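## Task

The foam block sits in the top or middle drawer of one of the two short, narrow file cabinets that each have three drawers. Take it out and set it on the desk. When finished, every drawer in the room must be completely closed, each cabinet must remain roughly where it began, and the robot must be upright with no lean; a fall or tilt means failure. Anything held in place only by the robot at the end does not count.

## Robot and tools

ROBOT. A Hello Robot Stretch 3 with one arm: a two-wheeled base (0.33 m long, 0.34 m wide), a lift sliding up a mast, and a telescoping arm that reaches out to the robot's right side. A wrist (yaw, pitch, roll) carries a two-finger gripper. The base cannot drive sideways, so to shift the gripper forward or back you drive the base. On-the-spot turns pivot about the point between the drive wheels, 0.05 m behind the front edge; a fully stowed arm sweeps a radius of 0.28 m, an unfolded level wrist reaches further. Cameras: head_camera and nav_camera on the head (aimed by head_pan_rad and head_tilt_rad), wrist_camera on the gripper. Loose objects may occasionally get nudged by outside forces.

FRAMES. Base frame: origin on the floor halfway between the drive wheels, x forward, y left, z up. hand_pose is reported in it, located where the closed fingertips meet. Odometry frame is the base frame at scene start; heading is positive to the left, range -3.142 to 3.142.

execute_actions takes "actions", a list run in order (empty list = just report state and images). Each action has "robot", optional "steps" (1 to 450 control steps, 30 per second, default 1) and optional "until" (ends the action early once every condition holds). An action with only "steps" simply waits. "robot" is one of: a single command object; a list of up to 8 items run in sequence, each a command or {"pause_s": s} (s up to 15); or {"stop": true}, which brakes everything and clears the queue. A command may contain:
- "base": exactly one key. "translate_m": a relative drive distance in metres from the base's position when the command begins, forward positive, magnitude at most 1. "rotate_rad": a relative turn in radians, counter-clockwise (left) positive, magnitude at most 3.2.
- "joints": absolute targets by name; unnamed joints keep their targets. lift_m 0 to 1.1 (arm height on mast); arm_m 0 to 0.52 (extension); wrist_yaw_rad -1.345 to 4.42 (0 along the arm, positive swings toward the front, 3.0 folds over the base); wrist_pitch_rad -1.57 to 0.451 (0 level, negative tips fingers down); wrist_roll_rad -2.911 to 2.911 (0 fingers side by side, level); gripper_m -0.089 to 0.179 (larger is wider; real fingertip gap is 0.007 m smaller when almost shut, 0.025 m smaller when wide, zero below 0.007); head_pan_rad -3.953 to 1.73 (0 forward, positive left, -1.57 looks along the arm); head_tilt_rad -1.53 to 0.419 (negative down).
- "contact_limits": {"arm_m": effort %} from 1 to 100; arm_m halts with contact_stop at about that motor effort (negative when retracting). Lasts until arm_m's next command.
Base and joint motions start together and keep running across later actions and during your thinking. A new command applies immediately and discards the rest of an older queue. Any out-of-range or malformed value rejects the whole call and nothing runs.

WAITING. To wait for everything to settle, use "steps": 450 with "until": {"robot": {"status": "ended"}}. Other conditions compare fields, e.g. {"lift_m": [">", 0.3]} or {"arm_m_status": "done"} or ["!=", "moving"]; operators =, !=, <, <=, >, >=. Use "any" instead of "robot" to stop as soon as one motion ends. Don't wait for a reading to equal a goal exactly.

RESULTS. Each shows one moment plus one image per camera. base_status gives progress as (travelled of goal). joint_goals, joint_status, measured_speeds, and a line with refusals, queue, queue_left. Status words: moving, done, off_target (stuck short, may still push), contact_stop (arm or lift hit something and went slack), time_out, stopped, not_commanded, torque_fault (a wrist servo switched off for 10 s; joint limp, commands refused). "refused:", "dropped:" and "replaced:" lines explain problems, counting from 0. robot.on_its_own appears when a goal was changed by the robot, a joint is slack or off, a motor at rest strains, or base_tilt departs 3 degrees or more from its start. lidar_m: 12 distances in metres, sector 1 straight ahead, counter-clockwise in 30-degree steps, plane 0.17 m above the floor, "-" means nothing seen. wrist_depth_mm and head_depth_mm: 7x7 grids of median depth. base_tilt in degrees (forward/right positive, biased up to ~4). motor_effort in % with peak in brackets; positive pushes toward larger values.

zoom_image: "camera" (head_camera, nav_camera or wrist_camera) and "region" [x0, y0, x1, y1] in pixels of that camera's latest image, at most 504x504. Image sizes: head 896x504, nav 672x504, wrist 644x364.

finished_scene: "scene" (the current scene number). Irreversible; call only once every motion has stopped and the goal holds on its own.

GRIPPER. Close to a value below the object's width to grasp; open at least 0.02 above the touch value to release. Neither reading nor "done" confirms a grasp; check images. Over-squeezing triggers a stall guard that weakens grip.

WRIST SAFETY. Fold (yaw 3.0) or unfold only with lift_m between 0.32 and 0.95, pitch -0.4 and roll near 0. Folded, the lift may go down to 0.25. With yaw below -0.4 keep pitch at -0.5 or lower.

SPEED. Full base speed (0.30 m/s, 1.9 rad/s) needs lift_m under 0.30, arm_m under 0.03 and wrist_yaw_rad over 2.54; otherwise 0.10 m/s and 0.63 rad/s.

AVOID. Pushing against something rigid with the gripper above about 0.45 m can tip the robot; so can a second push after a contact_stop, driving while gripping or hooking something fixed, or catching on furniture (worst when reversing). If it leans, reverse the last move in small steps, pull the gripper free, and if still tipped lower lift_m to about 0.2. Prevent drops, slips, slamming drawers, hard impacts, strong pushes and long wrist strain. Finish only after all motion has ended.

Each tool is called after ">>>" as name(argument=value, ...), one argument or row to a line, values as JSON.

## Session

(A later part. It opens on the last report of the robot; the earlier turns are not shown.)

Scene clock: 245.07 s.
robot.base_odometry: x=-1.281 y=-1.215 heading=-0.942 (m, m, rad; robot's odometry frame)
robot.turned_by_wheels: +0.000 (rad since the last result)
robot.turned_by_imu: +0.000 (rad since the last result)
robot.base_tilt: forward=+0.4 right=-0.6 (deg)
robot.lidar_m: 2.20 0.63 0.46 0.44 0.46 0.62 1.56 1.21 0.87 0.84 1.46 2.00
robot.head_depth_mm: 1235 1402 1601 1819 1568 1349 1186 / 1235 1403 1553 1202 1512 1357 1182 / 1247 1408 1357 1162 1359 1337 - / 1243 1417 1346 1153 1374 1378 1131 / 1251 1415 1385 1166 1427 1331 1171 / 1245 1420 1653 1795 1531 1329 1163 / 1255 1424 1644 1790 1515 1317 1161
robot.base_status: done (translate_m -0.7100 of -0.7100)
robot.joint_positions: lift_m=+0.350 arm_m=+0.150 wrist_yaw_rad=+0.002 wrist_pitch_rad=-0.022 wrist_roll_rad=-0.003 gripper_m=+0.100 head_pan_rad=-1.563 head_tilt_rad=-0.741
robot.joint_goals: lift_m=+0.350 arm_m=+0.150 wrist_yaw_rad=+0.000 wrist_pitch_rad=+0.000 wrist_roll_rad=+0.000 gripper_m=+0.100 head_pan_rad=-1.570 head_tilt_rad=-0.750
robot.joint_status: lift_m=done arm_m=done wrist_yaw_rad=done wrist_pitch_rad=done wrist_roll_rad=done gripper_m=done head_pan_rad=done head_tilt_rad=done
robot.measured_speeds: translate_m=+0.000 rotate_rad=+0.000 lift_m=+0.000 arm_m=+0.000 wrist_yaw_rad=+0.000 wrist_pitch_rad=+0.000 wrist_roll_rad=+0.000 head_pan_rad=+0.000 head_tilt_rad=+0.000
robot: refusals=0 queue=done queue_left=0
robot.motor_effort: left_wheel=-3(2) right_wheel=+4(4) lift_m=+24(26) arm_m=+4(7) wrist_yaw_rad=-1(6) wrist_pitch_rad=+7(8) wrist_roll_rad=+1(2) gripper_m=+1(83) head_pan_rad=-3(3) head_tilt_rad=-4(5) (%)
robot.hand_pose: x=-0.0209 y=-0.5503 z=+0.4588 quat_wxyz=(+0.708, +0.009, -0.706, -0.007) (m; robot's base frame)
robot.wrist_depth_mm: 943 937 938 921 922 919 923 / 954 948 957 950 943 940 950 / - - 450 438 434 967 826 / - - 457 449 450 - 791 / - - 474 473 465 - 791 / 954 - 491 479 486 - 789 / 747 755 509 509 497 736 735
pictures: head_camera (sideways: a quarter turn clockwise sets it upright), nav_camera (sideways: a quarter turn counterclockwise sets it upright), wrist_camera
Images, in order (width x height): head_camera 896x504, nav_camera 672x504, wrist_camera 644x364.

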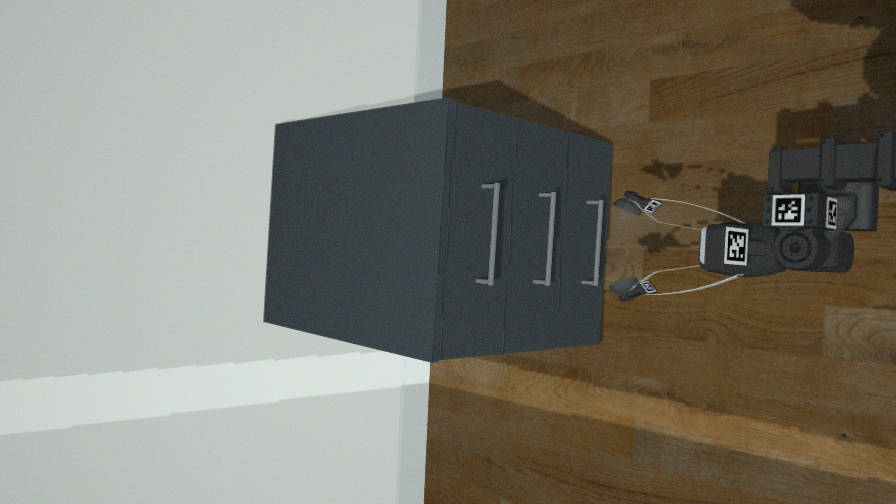

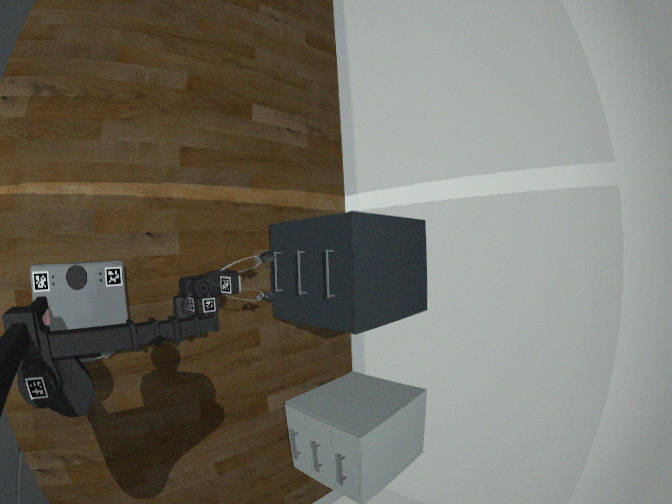

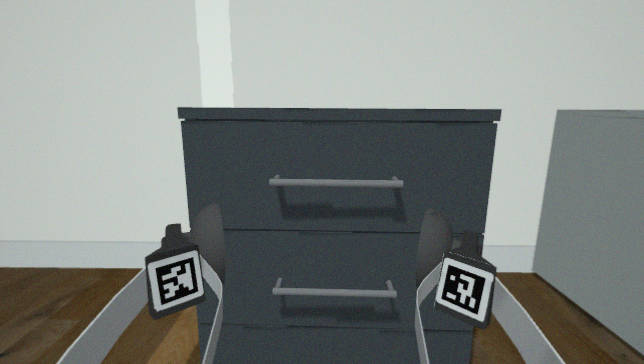

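>>> execute_actions(
  actions=[
    {"robot": {"joints": {"lift_m": 0.315, "wrist_roll_rad": 1.57, "wrist_pitch_rad": 0.02, "arm_m": 0.30, "gripper_m": 0.08}}, "steps": 450, "until": {"robot": {"status": "ended"}}},
  ],
)

Scene clock: 266.97 s.
robot.base_odometry: x=-1.281 y=-1.215 heading=-0.942 (m, m, rad; robot's odometry frame)
robot.turned_by_wheels: +0.000 (rad since the last result)
robot.turned_by_imu: +0.000 (rad since the last result)
robot.base_tilt: forward=+0.5 right=-0.5 (deg)
robot.lidar_m: 2.20 0.63 0.46 0.44 0.46 0.63 1.56 1.21 0.87 0.84 1.47 1.99
robot.head_depth_mm: 1231 1407 1616 1816 1566 1353 1185 / 1236 1412 1554 1205 1522 1335 1185 / 1250 1408 1359 1164 1364 1325 1187 / 1239 1414 1348 1157 1368 1285 1175 / 1251 1416 1389 1170 1429 1329 1177 / 1253 1417 1639 1803 1530 1331 1171 / 1251 1417 1643 1807 1523 1320 1158
robot.base_status: done (translate_m -0.7100 of -0.7100)
robot.joint_positions: lift_m=+0.315 arm_m=+0.300 wrist_yaw_rad=+0.002 wrist_pitch_rad=-0.002 wrist_roll_rad=+1.569 gripper_m=+0.080 head_pan_rad=-1.563 head_tilt_rad=-0.741
robot.joint_goals: lift_m=+0.315 arm_m=+0.300 wrist_yaw_rad=+0.000 wrist_pitch_rad=+0.020 wrist_roll_rad=+1.570 gripper_m=+0.080 head_pan_rad=-1.570 head_tilt_rad=-0.750
robot.joint_status: lift_m=done arm_m=done wrist_yaw_rad=done wrist_pitch_rad=done wrist_roll_rad=done gripper_m=done head_pan_rad=done head_tilt_rad=done
robot.measured_speeds: translate_m=+0.000 rotate_rad=+0.000 lift_m=+0.000 arm_m=+0.000 wrist_yaw_rad=+0.000 wrist_pitch_rad=+0.000 wrist_roll_rad=+0.000 head_pan_rad=+0.000 head_tilt_rad=+0.000
robot: refusals=0 queue=done queue_left=0
robot.motor_effort: left_wheel=-2(3) right_wheel=+3(3) lift_m=+19(24) arm_m=+4(6) wrist_yaw_rad=-1(1) wrist_pitch_rad=+7(7) wrist_roll_rad=+1(4) gripper_m=-1(72) head_pan_rad=-2(3) head_tilt_rad=-5(4) (%)
robot.hand_pose: x=-0.0208 y=-0.7008 z=+0.4291 quat_wxyz=(+0.001, +0.001, -1.000, -0.001) (m; robot's base frame)
robot.wrist_depth_mm: 803 782 277 274 276 276 277 / 828 822 286 283 284 283 287 / 840 843 295 293 293 291 292 / 872 864 304 302 303 305 302 / 898 921 315 312 311 310 315 / 935 926 323 323 324 326 325 / 936 952 346 337 336 336 334
pictures: head_camera (sideways: a quarter turn clockwise sets it upright), nav_camera (sideways: a quarter turn counterclockwise sets it upright), wrist_camera
Images, in order (width x height): head_camera 896x504, nav_camera 672x504, wrist_camera 644x364.

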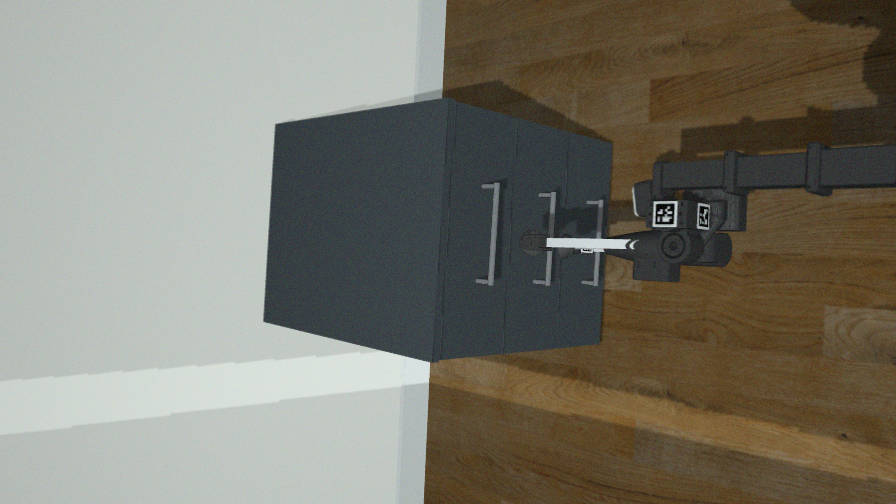

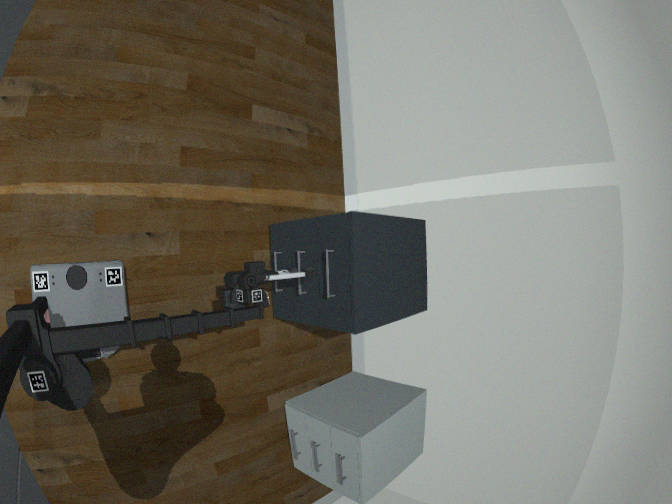

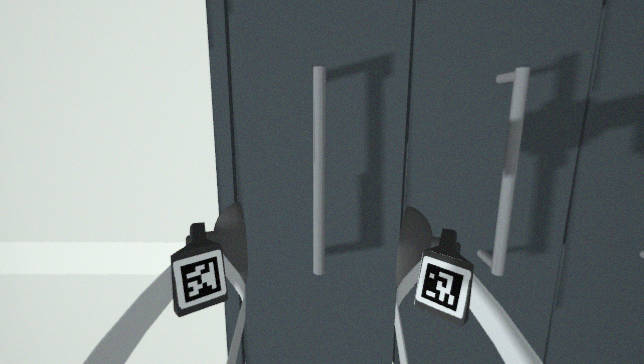

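>>> execute_actions(
  actions=[
    {"robot": {"joints": {"arm_m": 0.40}, "contact_limits": {"arm_m": 20}}, "steps": 450, "until": {"robot": {"status": "ended"}}},
  ],
)

Scene clock: 280.13 s.
robot.base_odometry: x=-1.281 y=-1.215 heading=-0.942 (m, m, rad; robot's odometry frame)
robot.turned_by_wheels: +0.000 (rad since the last result)
robot.turned_by_imu: +0.000 (rad since the last result)
robot.base_tilt: forward=+0.4 right=-0.6 (deg)
robot.lidar_m: 2.19 0.63 0.46 0.44 0.46 0.63 1.56 1.21 0.87 0.84 1.46 1.99
robot.head_depth_mm: 1231 1401 1621 1812 1559 1356 1189 / 1237 1405 1532 1205 1530 1339 1186 / 1238 1399 1353 1164 1317 1321 1177 / 1246 1428 1352 1157 1325 1345 1177 / 1248 1417 1389 1165 1427 1324 1170 / 1258 1425 1644 1793 1534 1326 1167 / 1258 1426 1639 1828 1525 1322 1163
robot.base_status: done (translate_m -0.7100 of -0.7100)
robot.joint_positions: lift_m=+0.315 arm_m=+0.400 wrist_yaw_rad=+0.002 wrist_pitch_rad=-0.002 wrist_roll_rad=+1.569 gripper_m=+0.080 head_pan_rad=-1.563 head_tilt_rad=-0.741
robot.joint_goals: lift_m=+0.315 arm_m=+0.400 wrist_yaw_rad=+0.000 wrist_pitch_rad=+0.020 wrist_roll_rad=+1.570 gripper_m=+0.080 head_pan_rad=-1.570 head_tilt_rad=-0.750
robot.joint_status: lift_m=done arm_m=done wrist_yaw_rad=done wrist_pitch_rad=done wrist_roll_rad=done gripper_m=done head_pan_rad=done head_tilt_rad=done
robot.measured_speeds: translate_m=+0.000 rotate_rad=+0.000 lift_m=+0.000 arm_m=+0.000 wrist_yaw_rad=+0.000 wrist_pitch_rad=+0.000 wrist_roll_rad=+0.000 head_pan_rad=+0.000 head_tilt_rad=+0.000
robot: refusals=0 queue=done queue_left=0
robot.motor_effort: left_wheel=-3(3) right_wheel=+1(3) lift_m=+18(19) arm_m=+4(5) wrist_yaw_rad=-1(1) wrist_pitch_rad=+7(7) wrist_roll_rad=+1(1) gripper_m=+0(0) head_pan_rad=-2(2) head_tilt_rad=-4(5) (%)
robot.contact_limits: arm_m 20 (drawing in: default 27, maximum 44; extending or still: default 37, maximum 60)
robot.hand_pose: x=-0.0208 y=-0.8008 z=+0.4291 quat_wxyz=(+0.001, +0.001, -1.000, -0.001) (m; robot's base frame)
robot.wrist_depth_mm: 714 691 183 182 183 184 182 / 733 727 189 188 189 189 188 / 735 748 195 194 195 195 194 / 749 776 201 200 202 202 201 / 791 791 207 207 207 209 207 / 810 810 217 213 216 214 214 / 838 845 223 222 223 223 222
pictures: head_camera (sideways: a quarter turn clockwise sets it upright), nav_camera (sideways: a quarter turn counterclockwise sets it upright), wrist_camera
Images, in order (width x height): head_camera 896x504, nav_camera 672x504, wrist_camera 644x364.

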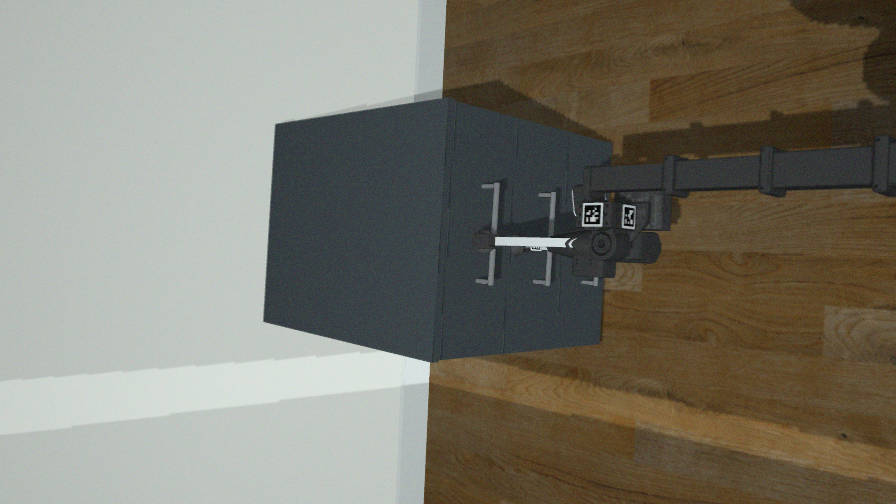

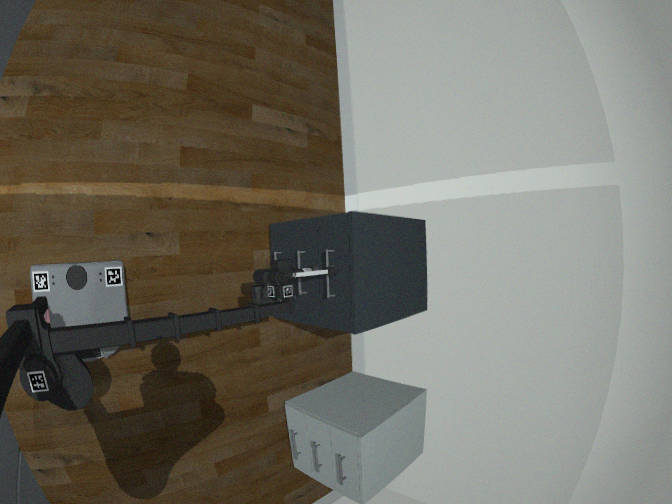

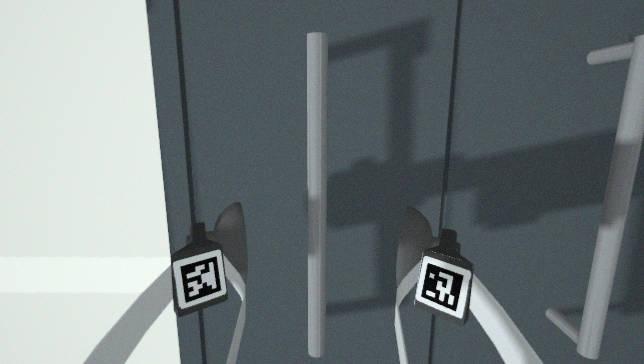

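>>> execute_actions(
  actions=[
    {"robot": [{"joints": {"arm_m": 0.407, "lift_m": 0.318}, "contact_limits": {"arm_m": 20}}, {"joints": {"gripper_m": -0.03}}], "steps": 450, "until": {"robot": {"status": "ended"}}},
  ],
)

Scene clock: 294.37 s.
robot.base_odometry: x=-1.281 y=-1.215 heading=-0.942 (m, m, rad; robot's odometry frame)
robot.turned_by_wheels: +0.000 (rad since the last result)
robot.turned_by_imu: +0.000 (rad since the last result)
robot.base_tilt: forward=+0.5 right=-0.6 (deg)
robot.lidar_m: 2.20 0.63 0.46 0.44 0.46 0.63 1.56 1.22 0.87 0.84 1.47 1.99
robot.head_depth_mm: 1243 1400 1614 1803 1573 1354 1188 / 1240 1406 1545 1200 1518 1348 1180 / 1240 1411 1360 1166 1318 1344 1179 / 1242 1411 1352 1159 1314 1335 1172 / 1252 1421 1381 1165 1433 1337 1164 / 1255 1425 1644 1793 1530 1327 1169 / 1252 1429 1642 1804 1523 1318 1163
robot.base_status: done (translate_m -0.7100 of -0.7100)
robot.joint_positions: lift_m=+0.318 arm_m=+0.407 wrist_yaw_rad=+0.002 wrist_pitch_rad=-0.001 wrist_roll_rad=+1.569 gripper_m=-0.029 head_pan_rad=-1.563 head_tilt_rad=-0.741
robot.joint_goals: lift_m=+0.318 arm_m=+0.407 wrist_yaw_rad=+0.000 wrist_pitch_rad=+0.020 wrist_roll_rad=+1.570 gripper_m=-0.030 head_pan_rad=-1.570 head_tilt_rad=-0.750
robot.joint_status: lift_m=done arm_m=done wrist_yaw_rad=done wrist_pitch_rad=done wrist_roll_rad=done gripper_m=done head_pan_rad=done head_tilt_rad=done
robot.measured_speeds: translate_m=+0.000 rotate_rad=+0.000 lift_m=+0.000 arm_m=+0.000 wrist_yaw_rad=+0.000 wrist_pitch_rad=+0.000 wrist_roll_rad=+0.000 head_pan_rad=+0.000 head_tilt_rad=+0.000
robot: refusals=0 queue=done queue_left=0
robot.motor_effort: left_wheel=-3(3) right_wheel=+2(3) lift_m=+24(26) arm_m=+4(4) wrist_yaw_rad=-1(1) wrist_pitch_rad=+7(7) wrist_roll_rad=+1(1) gripper_m=-17(87) head_pan_rad=-2(2) head_tilt_rad=-6(4) (%)
robot.contact_limits: arm_m 20 (drawing in: default 27, maximum 44; extending or still: default 37, maximum 60)
robot.hand_pose: x=-0.0208 y=-0.8079 z=+0.4319 quat_wxyz=(+0.001, +0.001, -1.000, -0.001) (m; robot's base frame)
robot.wrist_depth_mm: 694 705 177 177 177 176 177 / 731 713 181 183 183 182 181 / 729 734 188 188 188 188 188 / 751 759 194 194 195 195 193 / 788 781 201 - 201 201 200 / 800 802 207 - 207 208 206 / 840 855 216 216 217 215 214
pictures: head_camera (sideways: a quarter turn clockwise sets it upright), nav_camera (sideways: a quarter turn counterclockwise sets it upright), wrist_camera
Images, in order (width x height): head_camera 896x504, nav_camera 672x504, wrist_camera 644x364.

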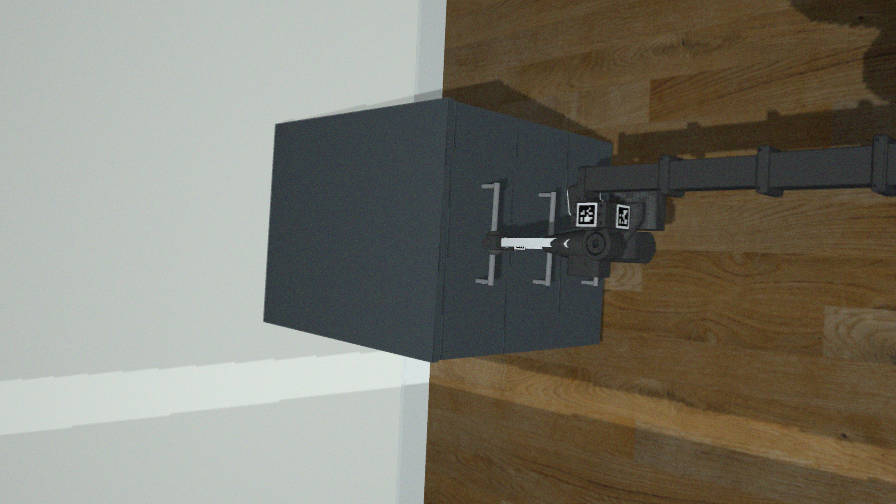

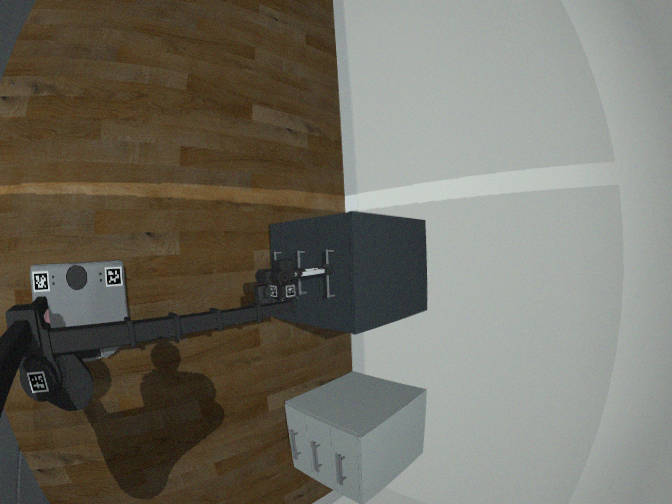

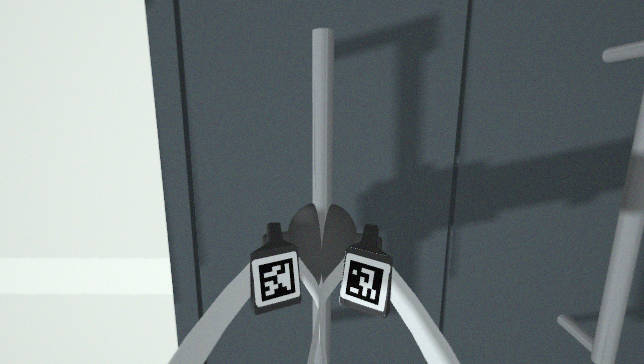

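>>> zoom_image(
  camera="wrist_camera",
  region=[240, 170, 410, 340],
)

>>> zoom_image(
  camera="head_camera",
  region=[450, 170, 610, 300],
)

Region (240, 170, 410, 340) of wrist_camera's 644x364 image, scaled by 2.965.

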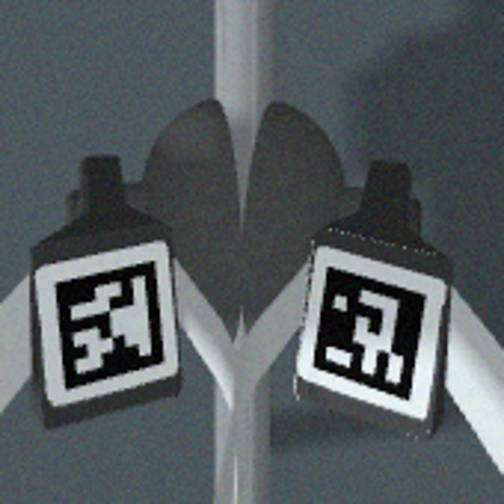

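Region (450, 170, 610, 300) of head_camera's 896x504 image, scaled by 3.150, with more detail than that image has; it fills the top 410 rows of this view, and the rest is white.

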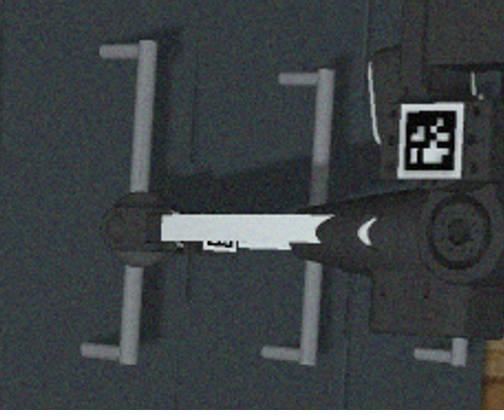

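>>> execute_actions(
  actions=[
    {"robot": {"joints": {"arm_m": 0.36, "head_tilt_rad": -0.9}}, "steps": 450, "until": {"robot": {"status": "ended"}}},
  ],
)

Scene clock: 307.87 s.
robot.base_odometry: x=-1.281 y=-1.215 heading=-0.942 (m, m, rad; robot's odometry frame)
robot.turned_by_wheels: +0.000 (rad since the last result)
robot.turned_by_imu: +0.000 (rad since the last result)
robot.base_tilt: forward=+0.4 right=-0.6 (deg)
robot.lidar_m: 2.20 0.63 0.46 0.44 0.46 0.63 1.56 1.21 0.87 0.84 1.46 1.99
robot.head_depth_mm: 1302 1515 1778 1634 1424 1269 1141 / 1299 1420 1170 1568 1407 1269 1138 / 1312 1323 1138 1277 1389 1265 1153 / 1321 1319 1136 1303 1393 1257 1146 / 1314 1383 1154 1395 1416 1258 1128 / 1317 1545 1773 1584 1389 1245 1124 / 1330 1547 1759 1574 1394 1247 1117
robot.base_status: done (translate_m -0.7100 of -0.7100)
robot.joint_positions: lift_m=+0.318 arm_m=+0.360 wrist_yaw_rad=+0.002 wrist_pitch_rad=+0.000 wrist_roll_rad=+1.569 gripper_m=-0.029 head_pan_rad=-1.563 head_tilt_rad=-0.889
robot.joint_goals: lift_m=+0.318 arm_m=+0.360 wrist_yaw_rad=+0.000 wrist_pitch_rad=+0.020 wrist_roll_rad=+1.570 gripper_m=-0.030 head_pan_rad=-1.570 head_tilt_rad=-0.900
robot.joint_status: lift_m=done arm_m=done wrist_yaw_rad=done wrist_pitch_rad=done wrist_roll_rad=done gripper_m=done head_pan_rad=done head_tilt_rad=done
robot.measured_speeds: translate_m=+0.000 rotate_rad=+0.000 lift_m=+0.000 arm_m=+0.000 wrist_yaw_rad=+0.000 wrist_pitch_rad=+0.000 wrist_roll_rad=+0.000 head_pan_rad=+0.000 head_tilt_rad=+0.000
robot: refusals=0 queue=done queue_left=0
robot.motor_effort: left_wheel=-2(3) right_wheel=+2(2) lift_m=+25(24) arm_m=-4(9) wrist_yaw_rad=-1(1) wrist_pitch_rad=+7(7) wrist_roll_rad=+1(1) gripper_m=-10(13) head_pan_rad=-2(2) head_tilt_rad=-6(22) (%)
robot.hand_pose: x=-0.0208 y=-0.7615 z=+0.4322 quat_wxyz=(+0.001, +0.001, -1.000, +0.000) (m; robot's base frame)
robot.wrist_depth_mm: 739 745 220 219 220 219 219 / 768 757 226 226 227 226 226 / 786 776 234 233 233 234 232 / 812 816 243 242 243 241 238 / 850 822 249 - 249 249 250 / 858 868 260 - 258 255 259 / 872 876 269 268 267 268 265
pictures: head_camera (sideways: a quarter turn clockwise sets it upright), nav_camera (sideways: a quarter turn counterclockwise sets it upright), wrist_camera
Images, in order (width x height): head_camera 896x504, nav_camera 672x504, wrist_camera 644x364.

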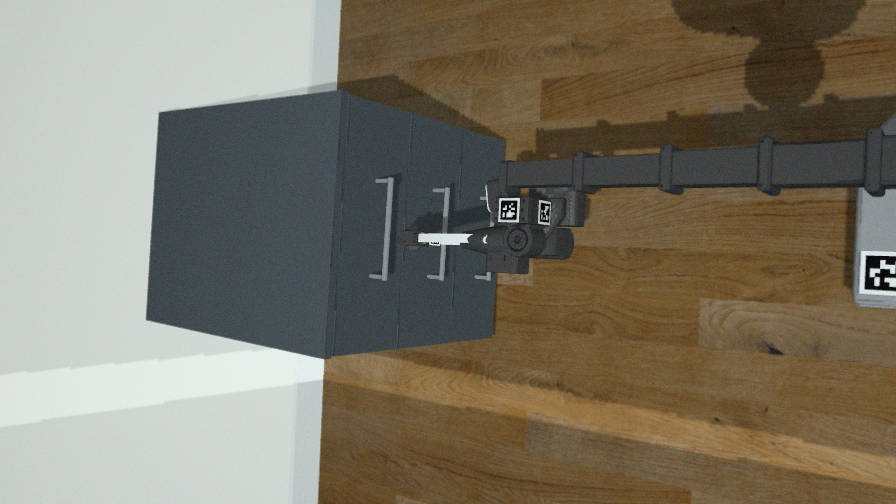

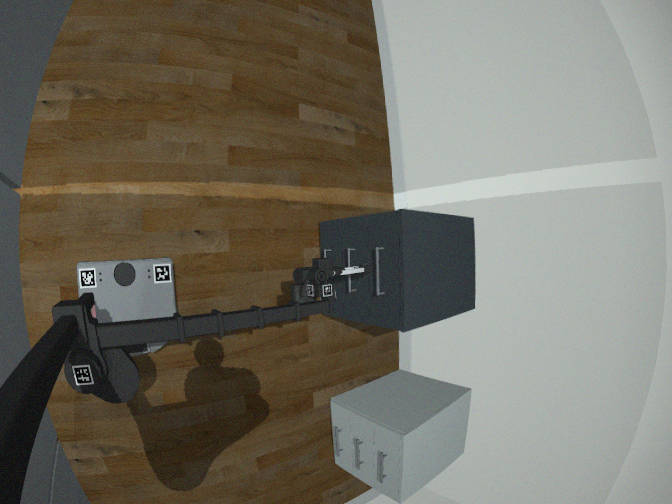

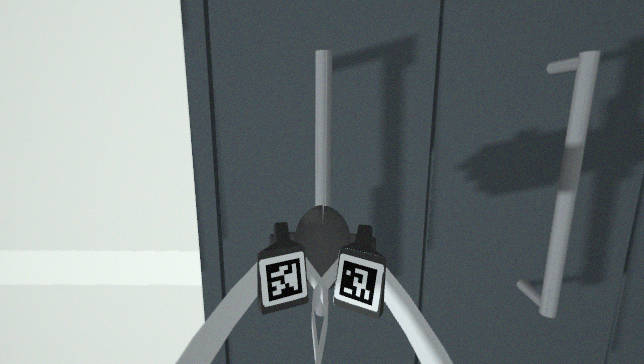

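>>> execute_actions(
  actions=[
    {"robot": [{"joints": {"gripper_m": 0.055}}, {"joints": {"arm_m": 0.42}, "contact_limits": {"arm_m": 15}}, {"joints": {"gripper_m": -0.06}}], "steps": 450, "until": {"robot": {"status": "ended"}}},
  ],
)

Scene clock: 318.20 s.
robot.base_odometry: x=-1.281 y=-1.215 heading=-0.942 (m, m, rad; robot's odometry frame)
robot.turned_by_wheels: +0.000 (rad since the last result)
robot.turned_by_imu: +0.000 (rad since the last result)
robot.base_tilt: forward=+0.4 right=-0.5 (deg)
robot.lidar_m: 2.19 0.63 0.46 0.44 0.46 0.62 1.57 1.22 0.87 0.84 1.46 2.00
robot.head_depth_mm: 1297 1515 1766 1628 1430 1266 1147 / 1299 1421 1175 1552 1429 1271 1139 / 1311 1331 1138 1276 1399 1259 1155 / 1314 1327 1143 1294 1405 1259 1152 / 1319 1389 1148 1412 1404 1256 1134 / 1327 1543 1758 1585 1404 1255 1125 / 1331 1544 1769 1584 1394 1247 1119
robot.base_status: done (translate_m -0.7100 of -0.7100)
robot.joint_positions: lift_m=+0.318 arm_m=+0.420 wrist_yaw_rad=+0.002 wrist_pitch_rad=+0.000 wrist_roll_rad=+1.569 gripper_m=-0.059 head_pan_rad=-1.563 head_tilt_rad=-0.889
robot.joint_goals: lift_m=+0.318 arm_m=+0.420 wrist_yaw_rad=+0.000 wrist_pitch_rad=+0.020 wrist_roll_rad=+1.570 gripper_m=-0.060 head_pan_rad=-1.570 head_tilt_rad=-0.900
robot.joint_status: lift_m=done arm_m=done wrist_yaw_rad=done wrist_pitch_rad=done wrist_roll_rad=done gripper_m=done head_pan_rad=done head_tilt_rad=done
robot.measured_speeds: translate_m=+0.000 rotate_rad=+0.000 lift_m=+0.000 arm_m=+0.000 wrist_yaw_rad=+0.000 wrist_pitch_rad=+0.000 wrist_roll_rad=+0.000 head_pan_rad=+0.000 head_tilt_rad=+0.000
robot: refusals=0 queue=done queue_left=0
robot.motor_effort: left_wheel=-2(2) right_wheel=+2(2) lift_m=+24(24) arm_m=+2(3) wrist_yaw_rad=-1(1) wrist_pitch_rad=+7(6) wrist_roll_rad=+1(1) gripper_m=-35(99) head_pan_rad=-2(3) head_tilt_rad=-6(5) (%)
robot.contact_limits: arm_m 15 (drawing in: default 27, maximum 44; extending or still: default 37, maximum 60)
robot.hand_pose: x=-0.0208 y=-0.8211 z=+0.4322 quat_wxyz=(+0.001, +0.001, -1.000, +0.000) (m; robot's base frame)
robot.wrist_depth_mm: 692 168 163 163 164 165 165 / 706 703 169 168 169 170 169 / 739 716 174 174 174 175 175 / 754 761 180 180 180 180 181 / 780 759 186 150 185 188 186 / 790 794 192 175 192 194 193 / 809 819 200 199 199 201 198
pictures: head_camera (sideways: a quarter turn clockwise sets it upright), nav_camera (sideways: a quarter turn counterclockwise sets it upright), wrist_camera
Images, in order (width x height): head_camera 896x504, nav_camera 672x504, wrist_camera 644x364.

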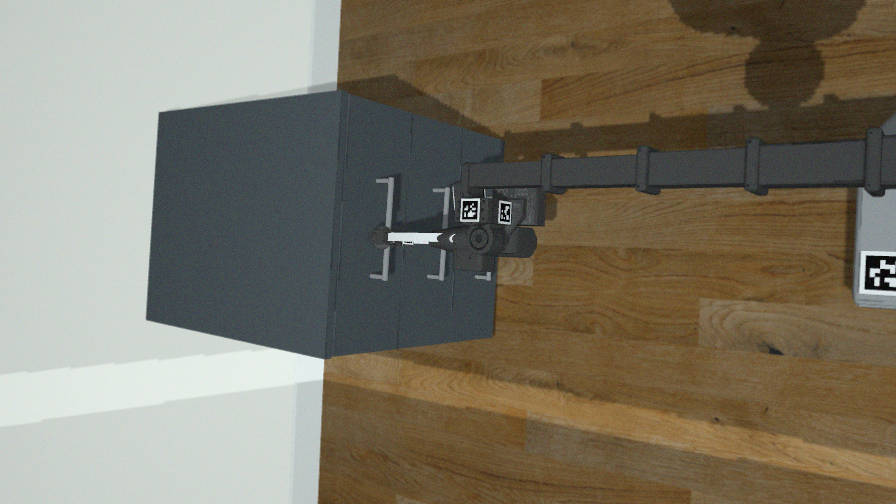

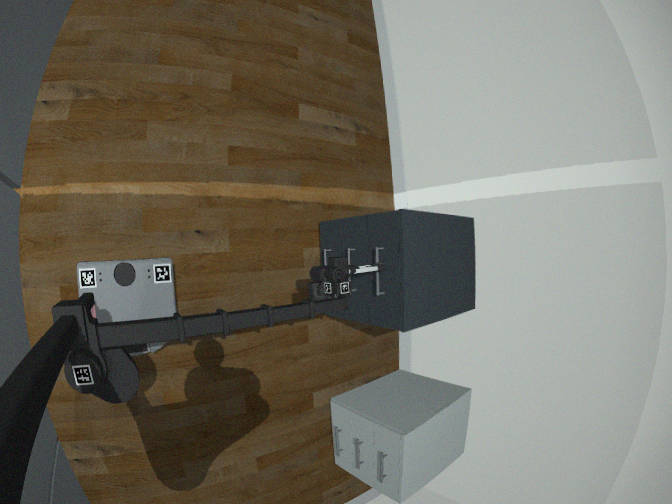

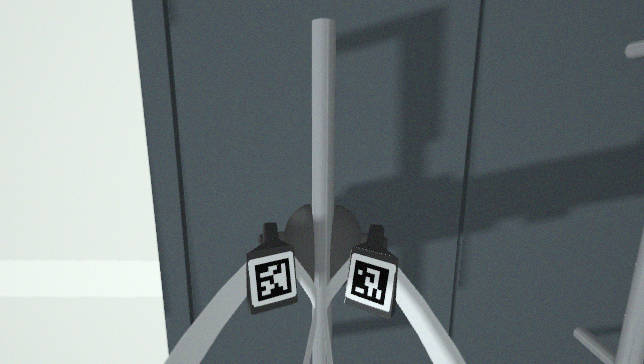

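>>> execute_actions(
  actions=[
    {"robot": {"joints": {"arm_m": 0.37}}, "steps": 450, "until": {"robot": {"status": "ended"}}},
  ],
)

Scene clock: 323.07 s.
robot.base_odometry: x=-1.281 y=-1.215 heading=-0.942 (m, m, rad; robot's odometry frame)
robot.turned_by_wheels: +0.000 (rad since the last result)
robot.turned_by_imu: +0.000 (rad since the last result)
robot.base_tilt: forward=+0.4 right=-0.6 (deg)
robot.lidar_m: 2.20 0.63 0.46 0.44 0.46 0.63 1.56 1.21 0.87 0.84 1.46 1.99
robot.head_depth_mm: 1307 1506 1769 1636 1421 1267 1149 / 1302 1419 1174 1560 1424 1271 1139 / 1304 1325 1138 1285 1388 1258 1148 / 1307 1318 1135 1293 1379 1256 1147 / 1327 1405 1124 1345 1401 1251 1130 / 1335 1539 1757 1599 1400 1245 1127 / 1324 1551 1773 1584 1396 1243 1127
robot.base_status: done (translate_m -0.7100 of -0.7100)
robot.joint_positions: lift_m=+0.318 arm_m=+0.370 wrist_yaw_rad=+0.004 wrist_pitch_rad=+0.000 wrist_roll_rad=+1.569 gripper_m=-0.050 head_pan_rad=-1.563 head_tilt_rad=-0.889
robot.joint_goals: lift_m=+0.318 arm_m=+0.370 wrist_yaw_rad=+0.000 wrist_pitch_rad=+0.020 wrist_roll_rad=+1.570 gripper_m=-0.051 head_pan_rad=-1.570 head_tilt_rad=-0.900
robot.joint_status: lift_m=done arm_m=done wrist_yaw_rad=done wrist_pitch_rad=done wrist_roll_rad=done gripper_m=done head_pan_rad=done head_tilt_rad=done
robot.measured_speeds: translate_m=+0.000 rotate_rad=+0.000 lift_m=+0.000 arm_m=+0.000 wrist_yaw_rad=+0.000 wrist_pitch_rad=+0.000 wrist_roll_rad=+0.000 head_pan_rad=+0.000 head_tilt_rad=+0.000
robot: refusals=0 queue=done queue_left=0
robot.on_its_own: gripper_m is held at -0.051, not at your -0.060, by its stall guard, which is not easing now
robot.motor_effort: left_wheel=+0(2) right_wheel=+0(1) lift_m=+24(25) arm_m=-4(11) wrist_yaw_rad=-3(3) wrist_pitch_rad=+7(6) wrist_roll_rad=+1(1) gripper_m=-20(27) head_pan_rad=-3(2) head_tilt_rad=-5(6) (%)
robot.hand_pose: x=-0.0202 y=-0.7716 z=+0.4321 quat_wxyz=(+0.001, +0.002, -1.000, +0.000) (m; robot's base frame)
robot.wrist_depth_mm: 735 731 164 162 163 209 209 / 745 765 168 168 168 217 216 / 765 778 174 172 174 224 223 / 803 803 179 180 179 231 229 / 825 809 185 150 186 238 236 / 852 833 192 175 192 246 248 / 876 866 200 198 202 258 255
pictures: head_camera (sideways: a quarter turn clockwise sets it upright), nav_camera (sideways: a quarter turn counterclockwise sets it upright), wrist_camera
Images, in order (width x height): head_camera 896x504, nav_camera 672x504, wrist_camera 644x364.

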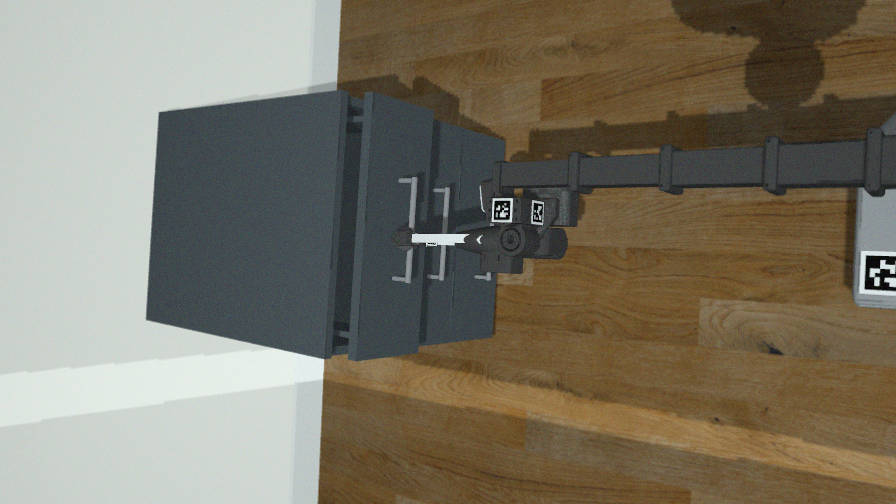

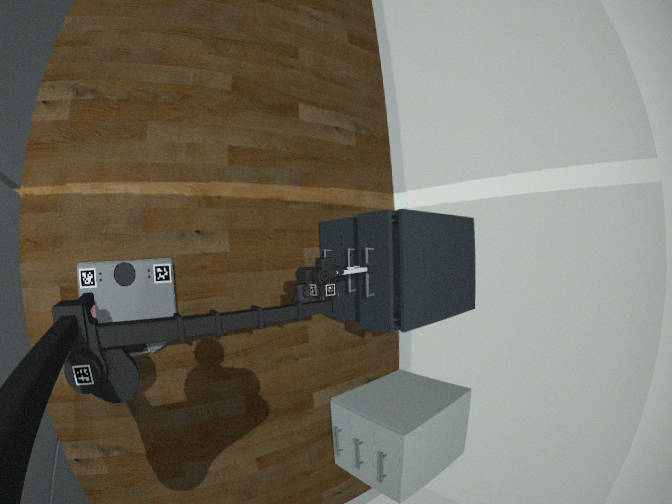

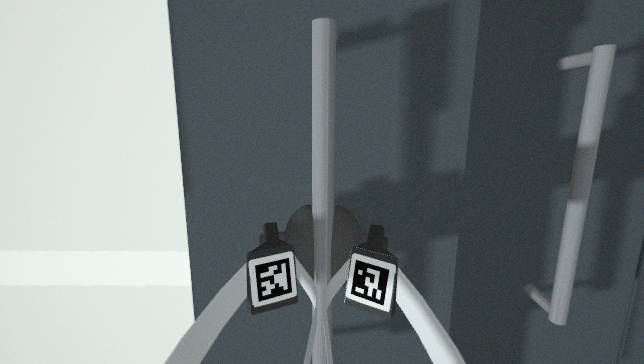

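>>> execute_actions(
  actions=[
    {"robot": {"joints": {"arm_m": 0.16}, "contact_limits": {"arm_m": 14}}, "steps": 450, "until": {"robot": {"status": "ended"}}},
  ],
)

Scene clock: 329.83 s.
robot.base_odometry: x=-1.281 y=-1.215 heading=-0.942 (m, m, rad; robot's odometry frame)
robot.turned_by_wheels: +0.000 (rad since the last result)
robot.turned_by_imu: +0.000 (rad since the last result)
robot.base_tilt: forward=+0.5 right=-0.6 (deg)
robot.lidar_m: 2.20 0.63 0.46 0.44 0.46 0.63 1.56 1.21 0.87 0.84 1.46 2.00
robot.head_depth_mm: 1300 1510 1785 1636 1431 1271 1141 / 1302 1432 1175 1177 1398 1262 1139 / 1317 1331 1168 1143 1392 - 1147 / 1314 1317 1192 1135 1410 1224 1146 / 1327 1389 1183 1113 1379 1247 1135 / 1322 1548 1765 1598 1409 1246 1124 / 1334 1546 1750 1592 1403 1237 1123
robot.base_status: done (translate_m -0.7100 of -0.7100)
robot.joint_positions: lift_m=+0.318 arm_m=+0.160 wrist_yaw_rad=+0.019 wrist_pitch_rad=-0.002 wrist_roll_rad=+1.569 gripper_m=-0.050 head_pan_rad=-1.563 head_tilt_rad=-0.889
robot.joint_goals: lift_m=+0.318 arm_m=+0.160 wrist_yaw_rad=+0.000 wrist_pitch_rad=+0.020 wrist_roll_rad=+1.570 gripper_m=-0.051 head_pan_rad=-1.570 head_tilt_rad=-0.900
robot.joint_status: lift_m=done arm_m=done wrist_yaw_rad=done wrist_pitch_rad=done wrist_roll_rad=done gripper_m=done head_pan_rad=done head_tilt_rad=done
robot.measured_speeds: translate_m=+0.000 rotate_rad=+0.000 lift_m=+0.000 arm_m=+0.000 wrist_yaw_rad=+0.000 wrist_pitch_rad=+0.000 wrist_roll_rad=+0.000 head_pan_rad=+0.000 head_tilt_rad=+0.000
robot: refusals=0 queue=done queue_left=0
robot.on_its_own: gripper_m is held at -0.051, not at your -0.060, by its stall guard, which is not easing now; wrist_yaw_rad is at rest, and its effort (-13) is outside its rest range (-12 to +12)
robot.motor_effort: left_wheel=+2(2) right_wheel=-7(6) lift_m=+25(24) arm_m=-5(8) wrist_yaw_rad=-13(13) wrist_pitch_rad=+8(7) wrist_roll_rad=+1(1) gripper_m=-21(21) head_pan_rad=-2(2) head_tilt_rad=-6(5) (%)
robot.contact_limits: arm_m 14 (drawing in: default 27, maximum 44; extending or still: default 37, maximum 60)
robot.hand_pose: x=-0.0166 y=-0.5615 z=+0.4317 quat_wxyz=(+0.001, +0.009, -1.000, -0.001) (m; robot's base frame)
robot.wrist_depth_mm: 915 916 162 161 162 394 399 / 944 960 167 166 166 415 415 / 989 957 173 172 173 432 434 / - - 179 179 179 445 447 / - - 186 150 186 455 466 / - - 193 195 192 477 477 / - - 201 199 202 753 512
pictures: head_camera (sideways: a quarter turn clockwise sets it upright), nav_camera (sideways: a quarter turn counterclockwise sets it upright), wrist_camera
Images, in order (width x height): head_camera 896x504, nav_camera 672x504, wrist_camera 644x364.

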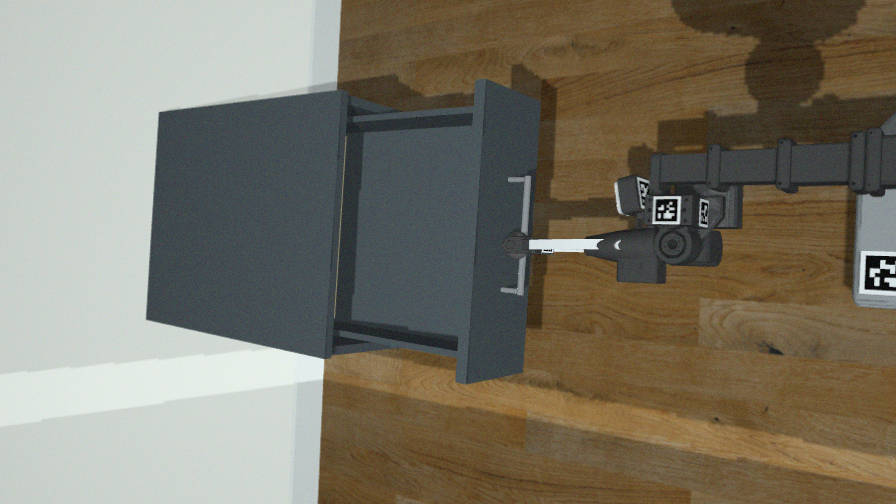

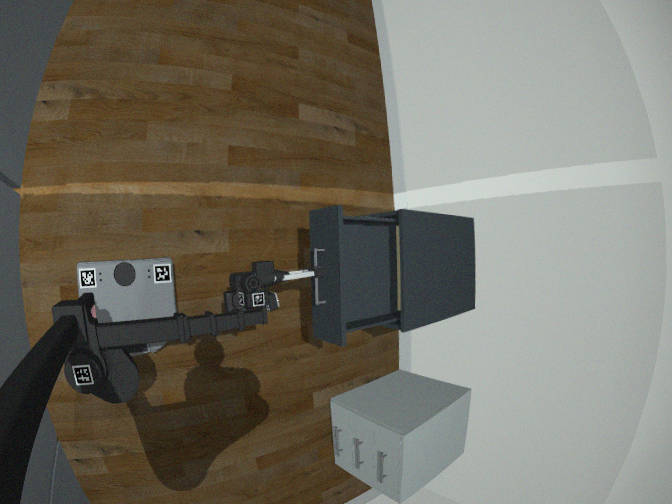

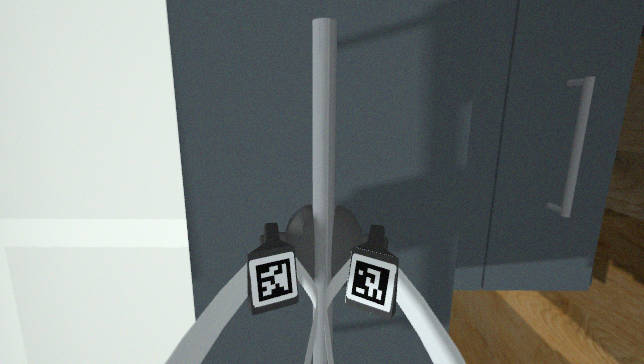

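>>> zoom_image(
  camera="head_camera",
  region=[310, 70, 560, 400],
)

Region (310, 70, 560, 400) of head_camera's 896x504 image, scaled by 1.527, with more detail than that image has; it fills the left 382 columns of this view, and the rest is white.

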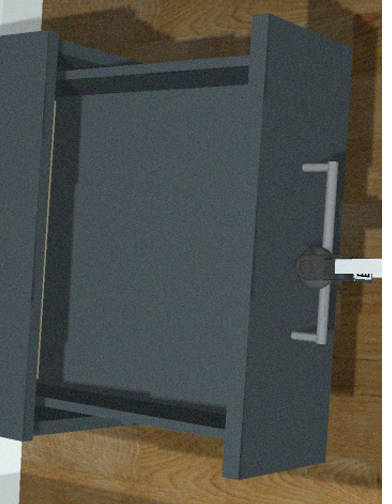

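>>> execute_actions(
  actions=[
    {"robot": {"joints": {"arm_m": 0.06, "wrist_yaw_rad": 0.03, "head_tilt_rad": -1.0}, "contact_limits": {"arm_m": 12}}, "steps": 450, "until": {"robot": {"status": "ended"}}},
  ],
)

Scene clock: 347.90 s.
robot.base_odometry: x=-1.281 y=-1.215 heading=-0.942 (m, m, rad; robot's odometry frame)
robot.turned_by_wheels: +0.000 (rad since the last result)
robot.turned_by_imu: +0.000 (rad since the last result)
robot.base_tilt: forward=+0.6 right=-0.6 (deg)
robot.lidar_m: 2.20 0.63 0.46 0.44 0.46 0.62 1.56 1.21 0.87 0.84 1.46 1.99
robot.head_depth_mm: 1360 1633 1720 1517 1361 1227 1120 / 1314 1173 1185 1015 1363 1226 1149 / 1313 1152 1179 1063 1352 - - / 1307 1145 1177 970 1352 1192 - / 1331 1142 1164 999 1339 1219 1118 / 1381 1662 1673 1483 1343 1216 1109 / 1399 1665 1665 1472 1335 1204 1107
robot.base_status: done (translate_m -0.7100 of -0.7100)
robot.joint_positions: lift_m=+0.318 arm_m=+0.061 wrist_yaw_rad=+0.031 wrist_pitch_rad=-0.002 wrist_roll_rad=+1.569 gripper_m=-0.050 head_pan_rad=-1.563 head_tilt_rad=-0.988
robot.joint_goals: lift_m=+0.318 arm_m=+0.060 wrist_yaw_rad=+0.030 wrist_pitch_rad=+0.020 wrist_roll_rad=+1.570 gripper_m=-0.051 head_pan_rad=-1.570 head_tilt_rad=-1.000
robot.joint_status: lift_m=done arm_m=done wrist_yaw_rad=done wrist_pitch_rad=done wrist_roll_rad=done gripper_m=done head_pan_rad=done head_tilt_rad=done
robot.measured_speeds: translate_m=+0.000 rotate_rad=+0.000 lift_m=+0.000 arm_m=+0.000 wrist_yaw_rad=+0.000 wrist_pitch_rad=+0.000 wrist_roll_rad=+0.000 head_pan_rad=+0.000 head_tilt_rad=+0.000
robot: refusals=0 queue=done queue_left=0
robot.on_its_own: gripper_m is held at -0.051, not at your -0.060, by its stall guard, which is not easing now
robot.motor_effort: left_wheel=-2(2) right_wheel=+2(7) lift_m=+25(24) arm_m=-9(10) wrist_yaw_rad=+0(13) wrist_pitch_rad=+7(7) wrist_roll_rad=+1(1) gripper_m=-19(21) head_pan_rad=-2(3) head_tilt_rad=-7(19) (%)
robot.contact_limits: arm_m 12 (drawing in: default 27, maximum 44; extending or still: default 37, maximum 60)
robot.hand_pose: x=-0.0135 y=-0.4617 z=+0.4317 quat_wxyz=(+0.001, +0.015, -1.000, -0.001) (m; robot's base frame)
robot.wrist_depth_mm: - - 174 172 173 492 488 / - - 179 178 179 510 496 / - - 186 184 185 520 511 / - - 194 193 192 545 514 / - - 201 - 201 563 509 / - - 209 - 209 766 519 / - - 220 217 218 750 511
pictures: head_camera (sideways: a quarter turn clockwise sets it upright), nav_camera (sideways: a quarter turn counterclockwise sets it upright), wrist_camera
Images, in order (width x height): head_camera 896x504, nav_camera 672x504, wrist_camera 644x364.

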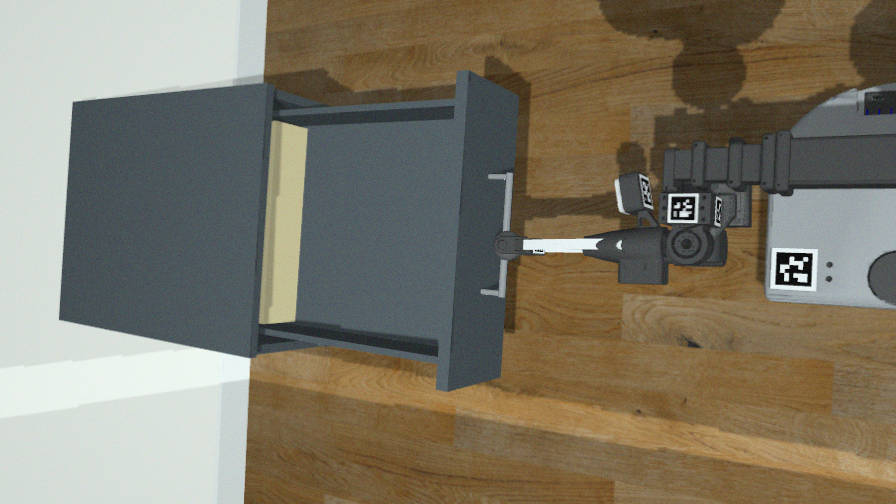

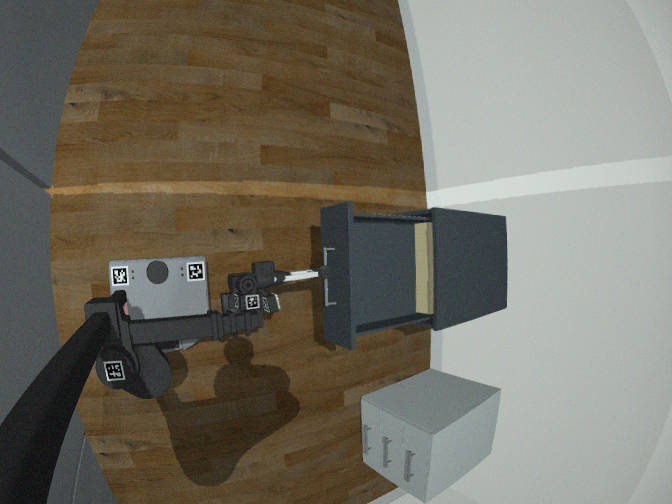

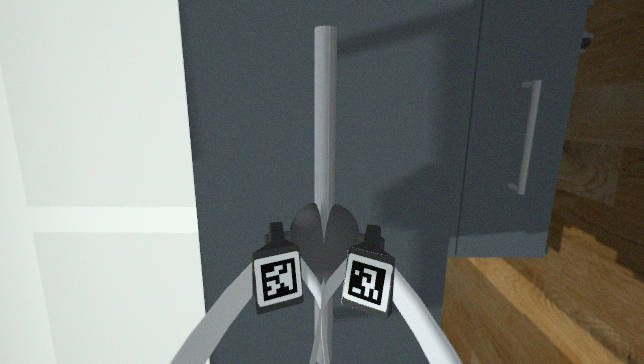

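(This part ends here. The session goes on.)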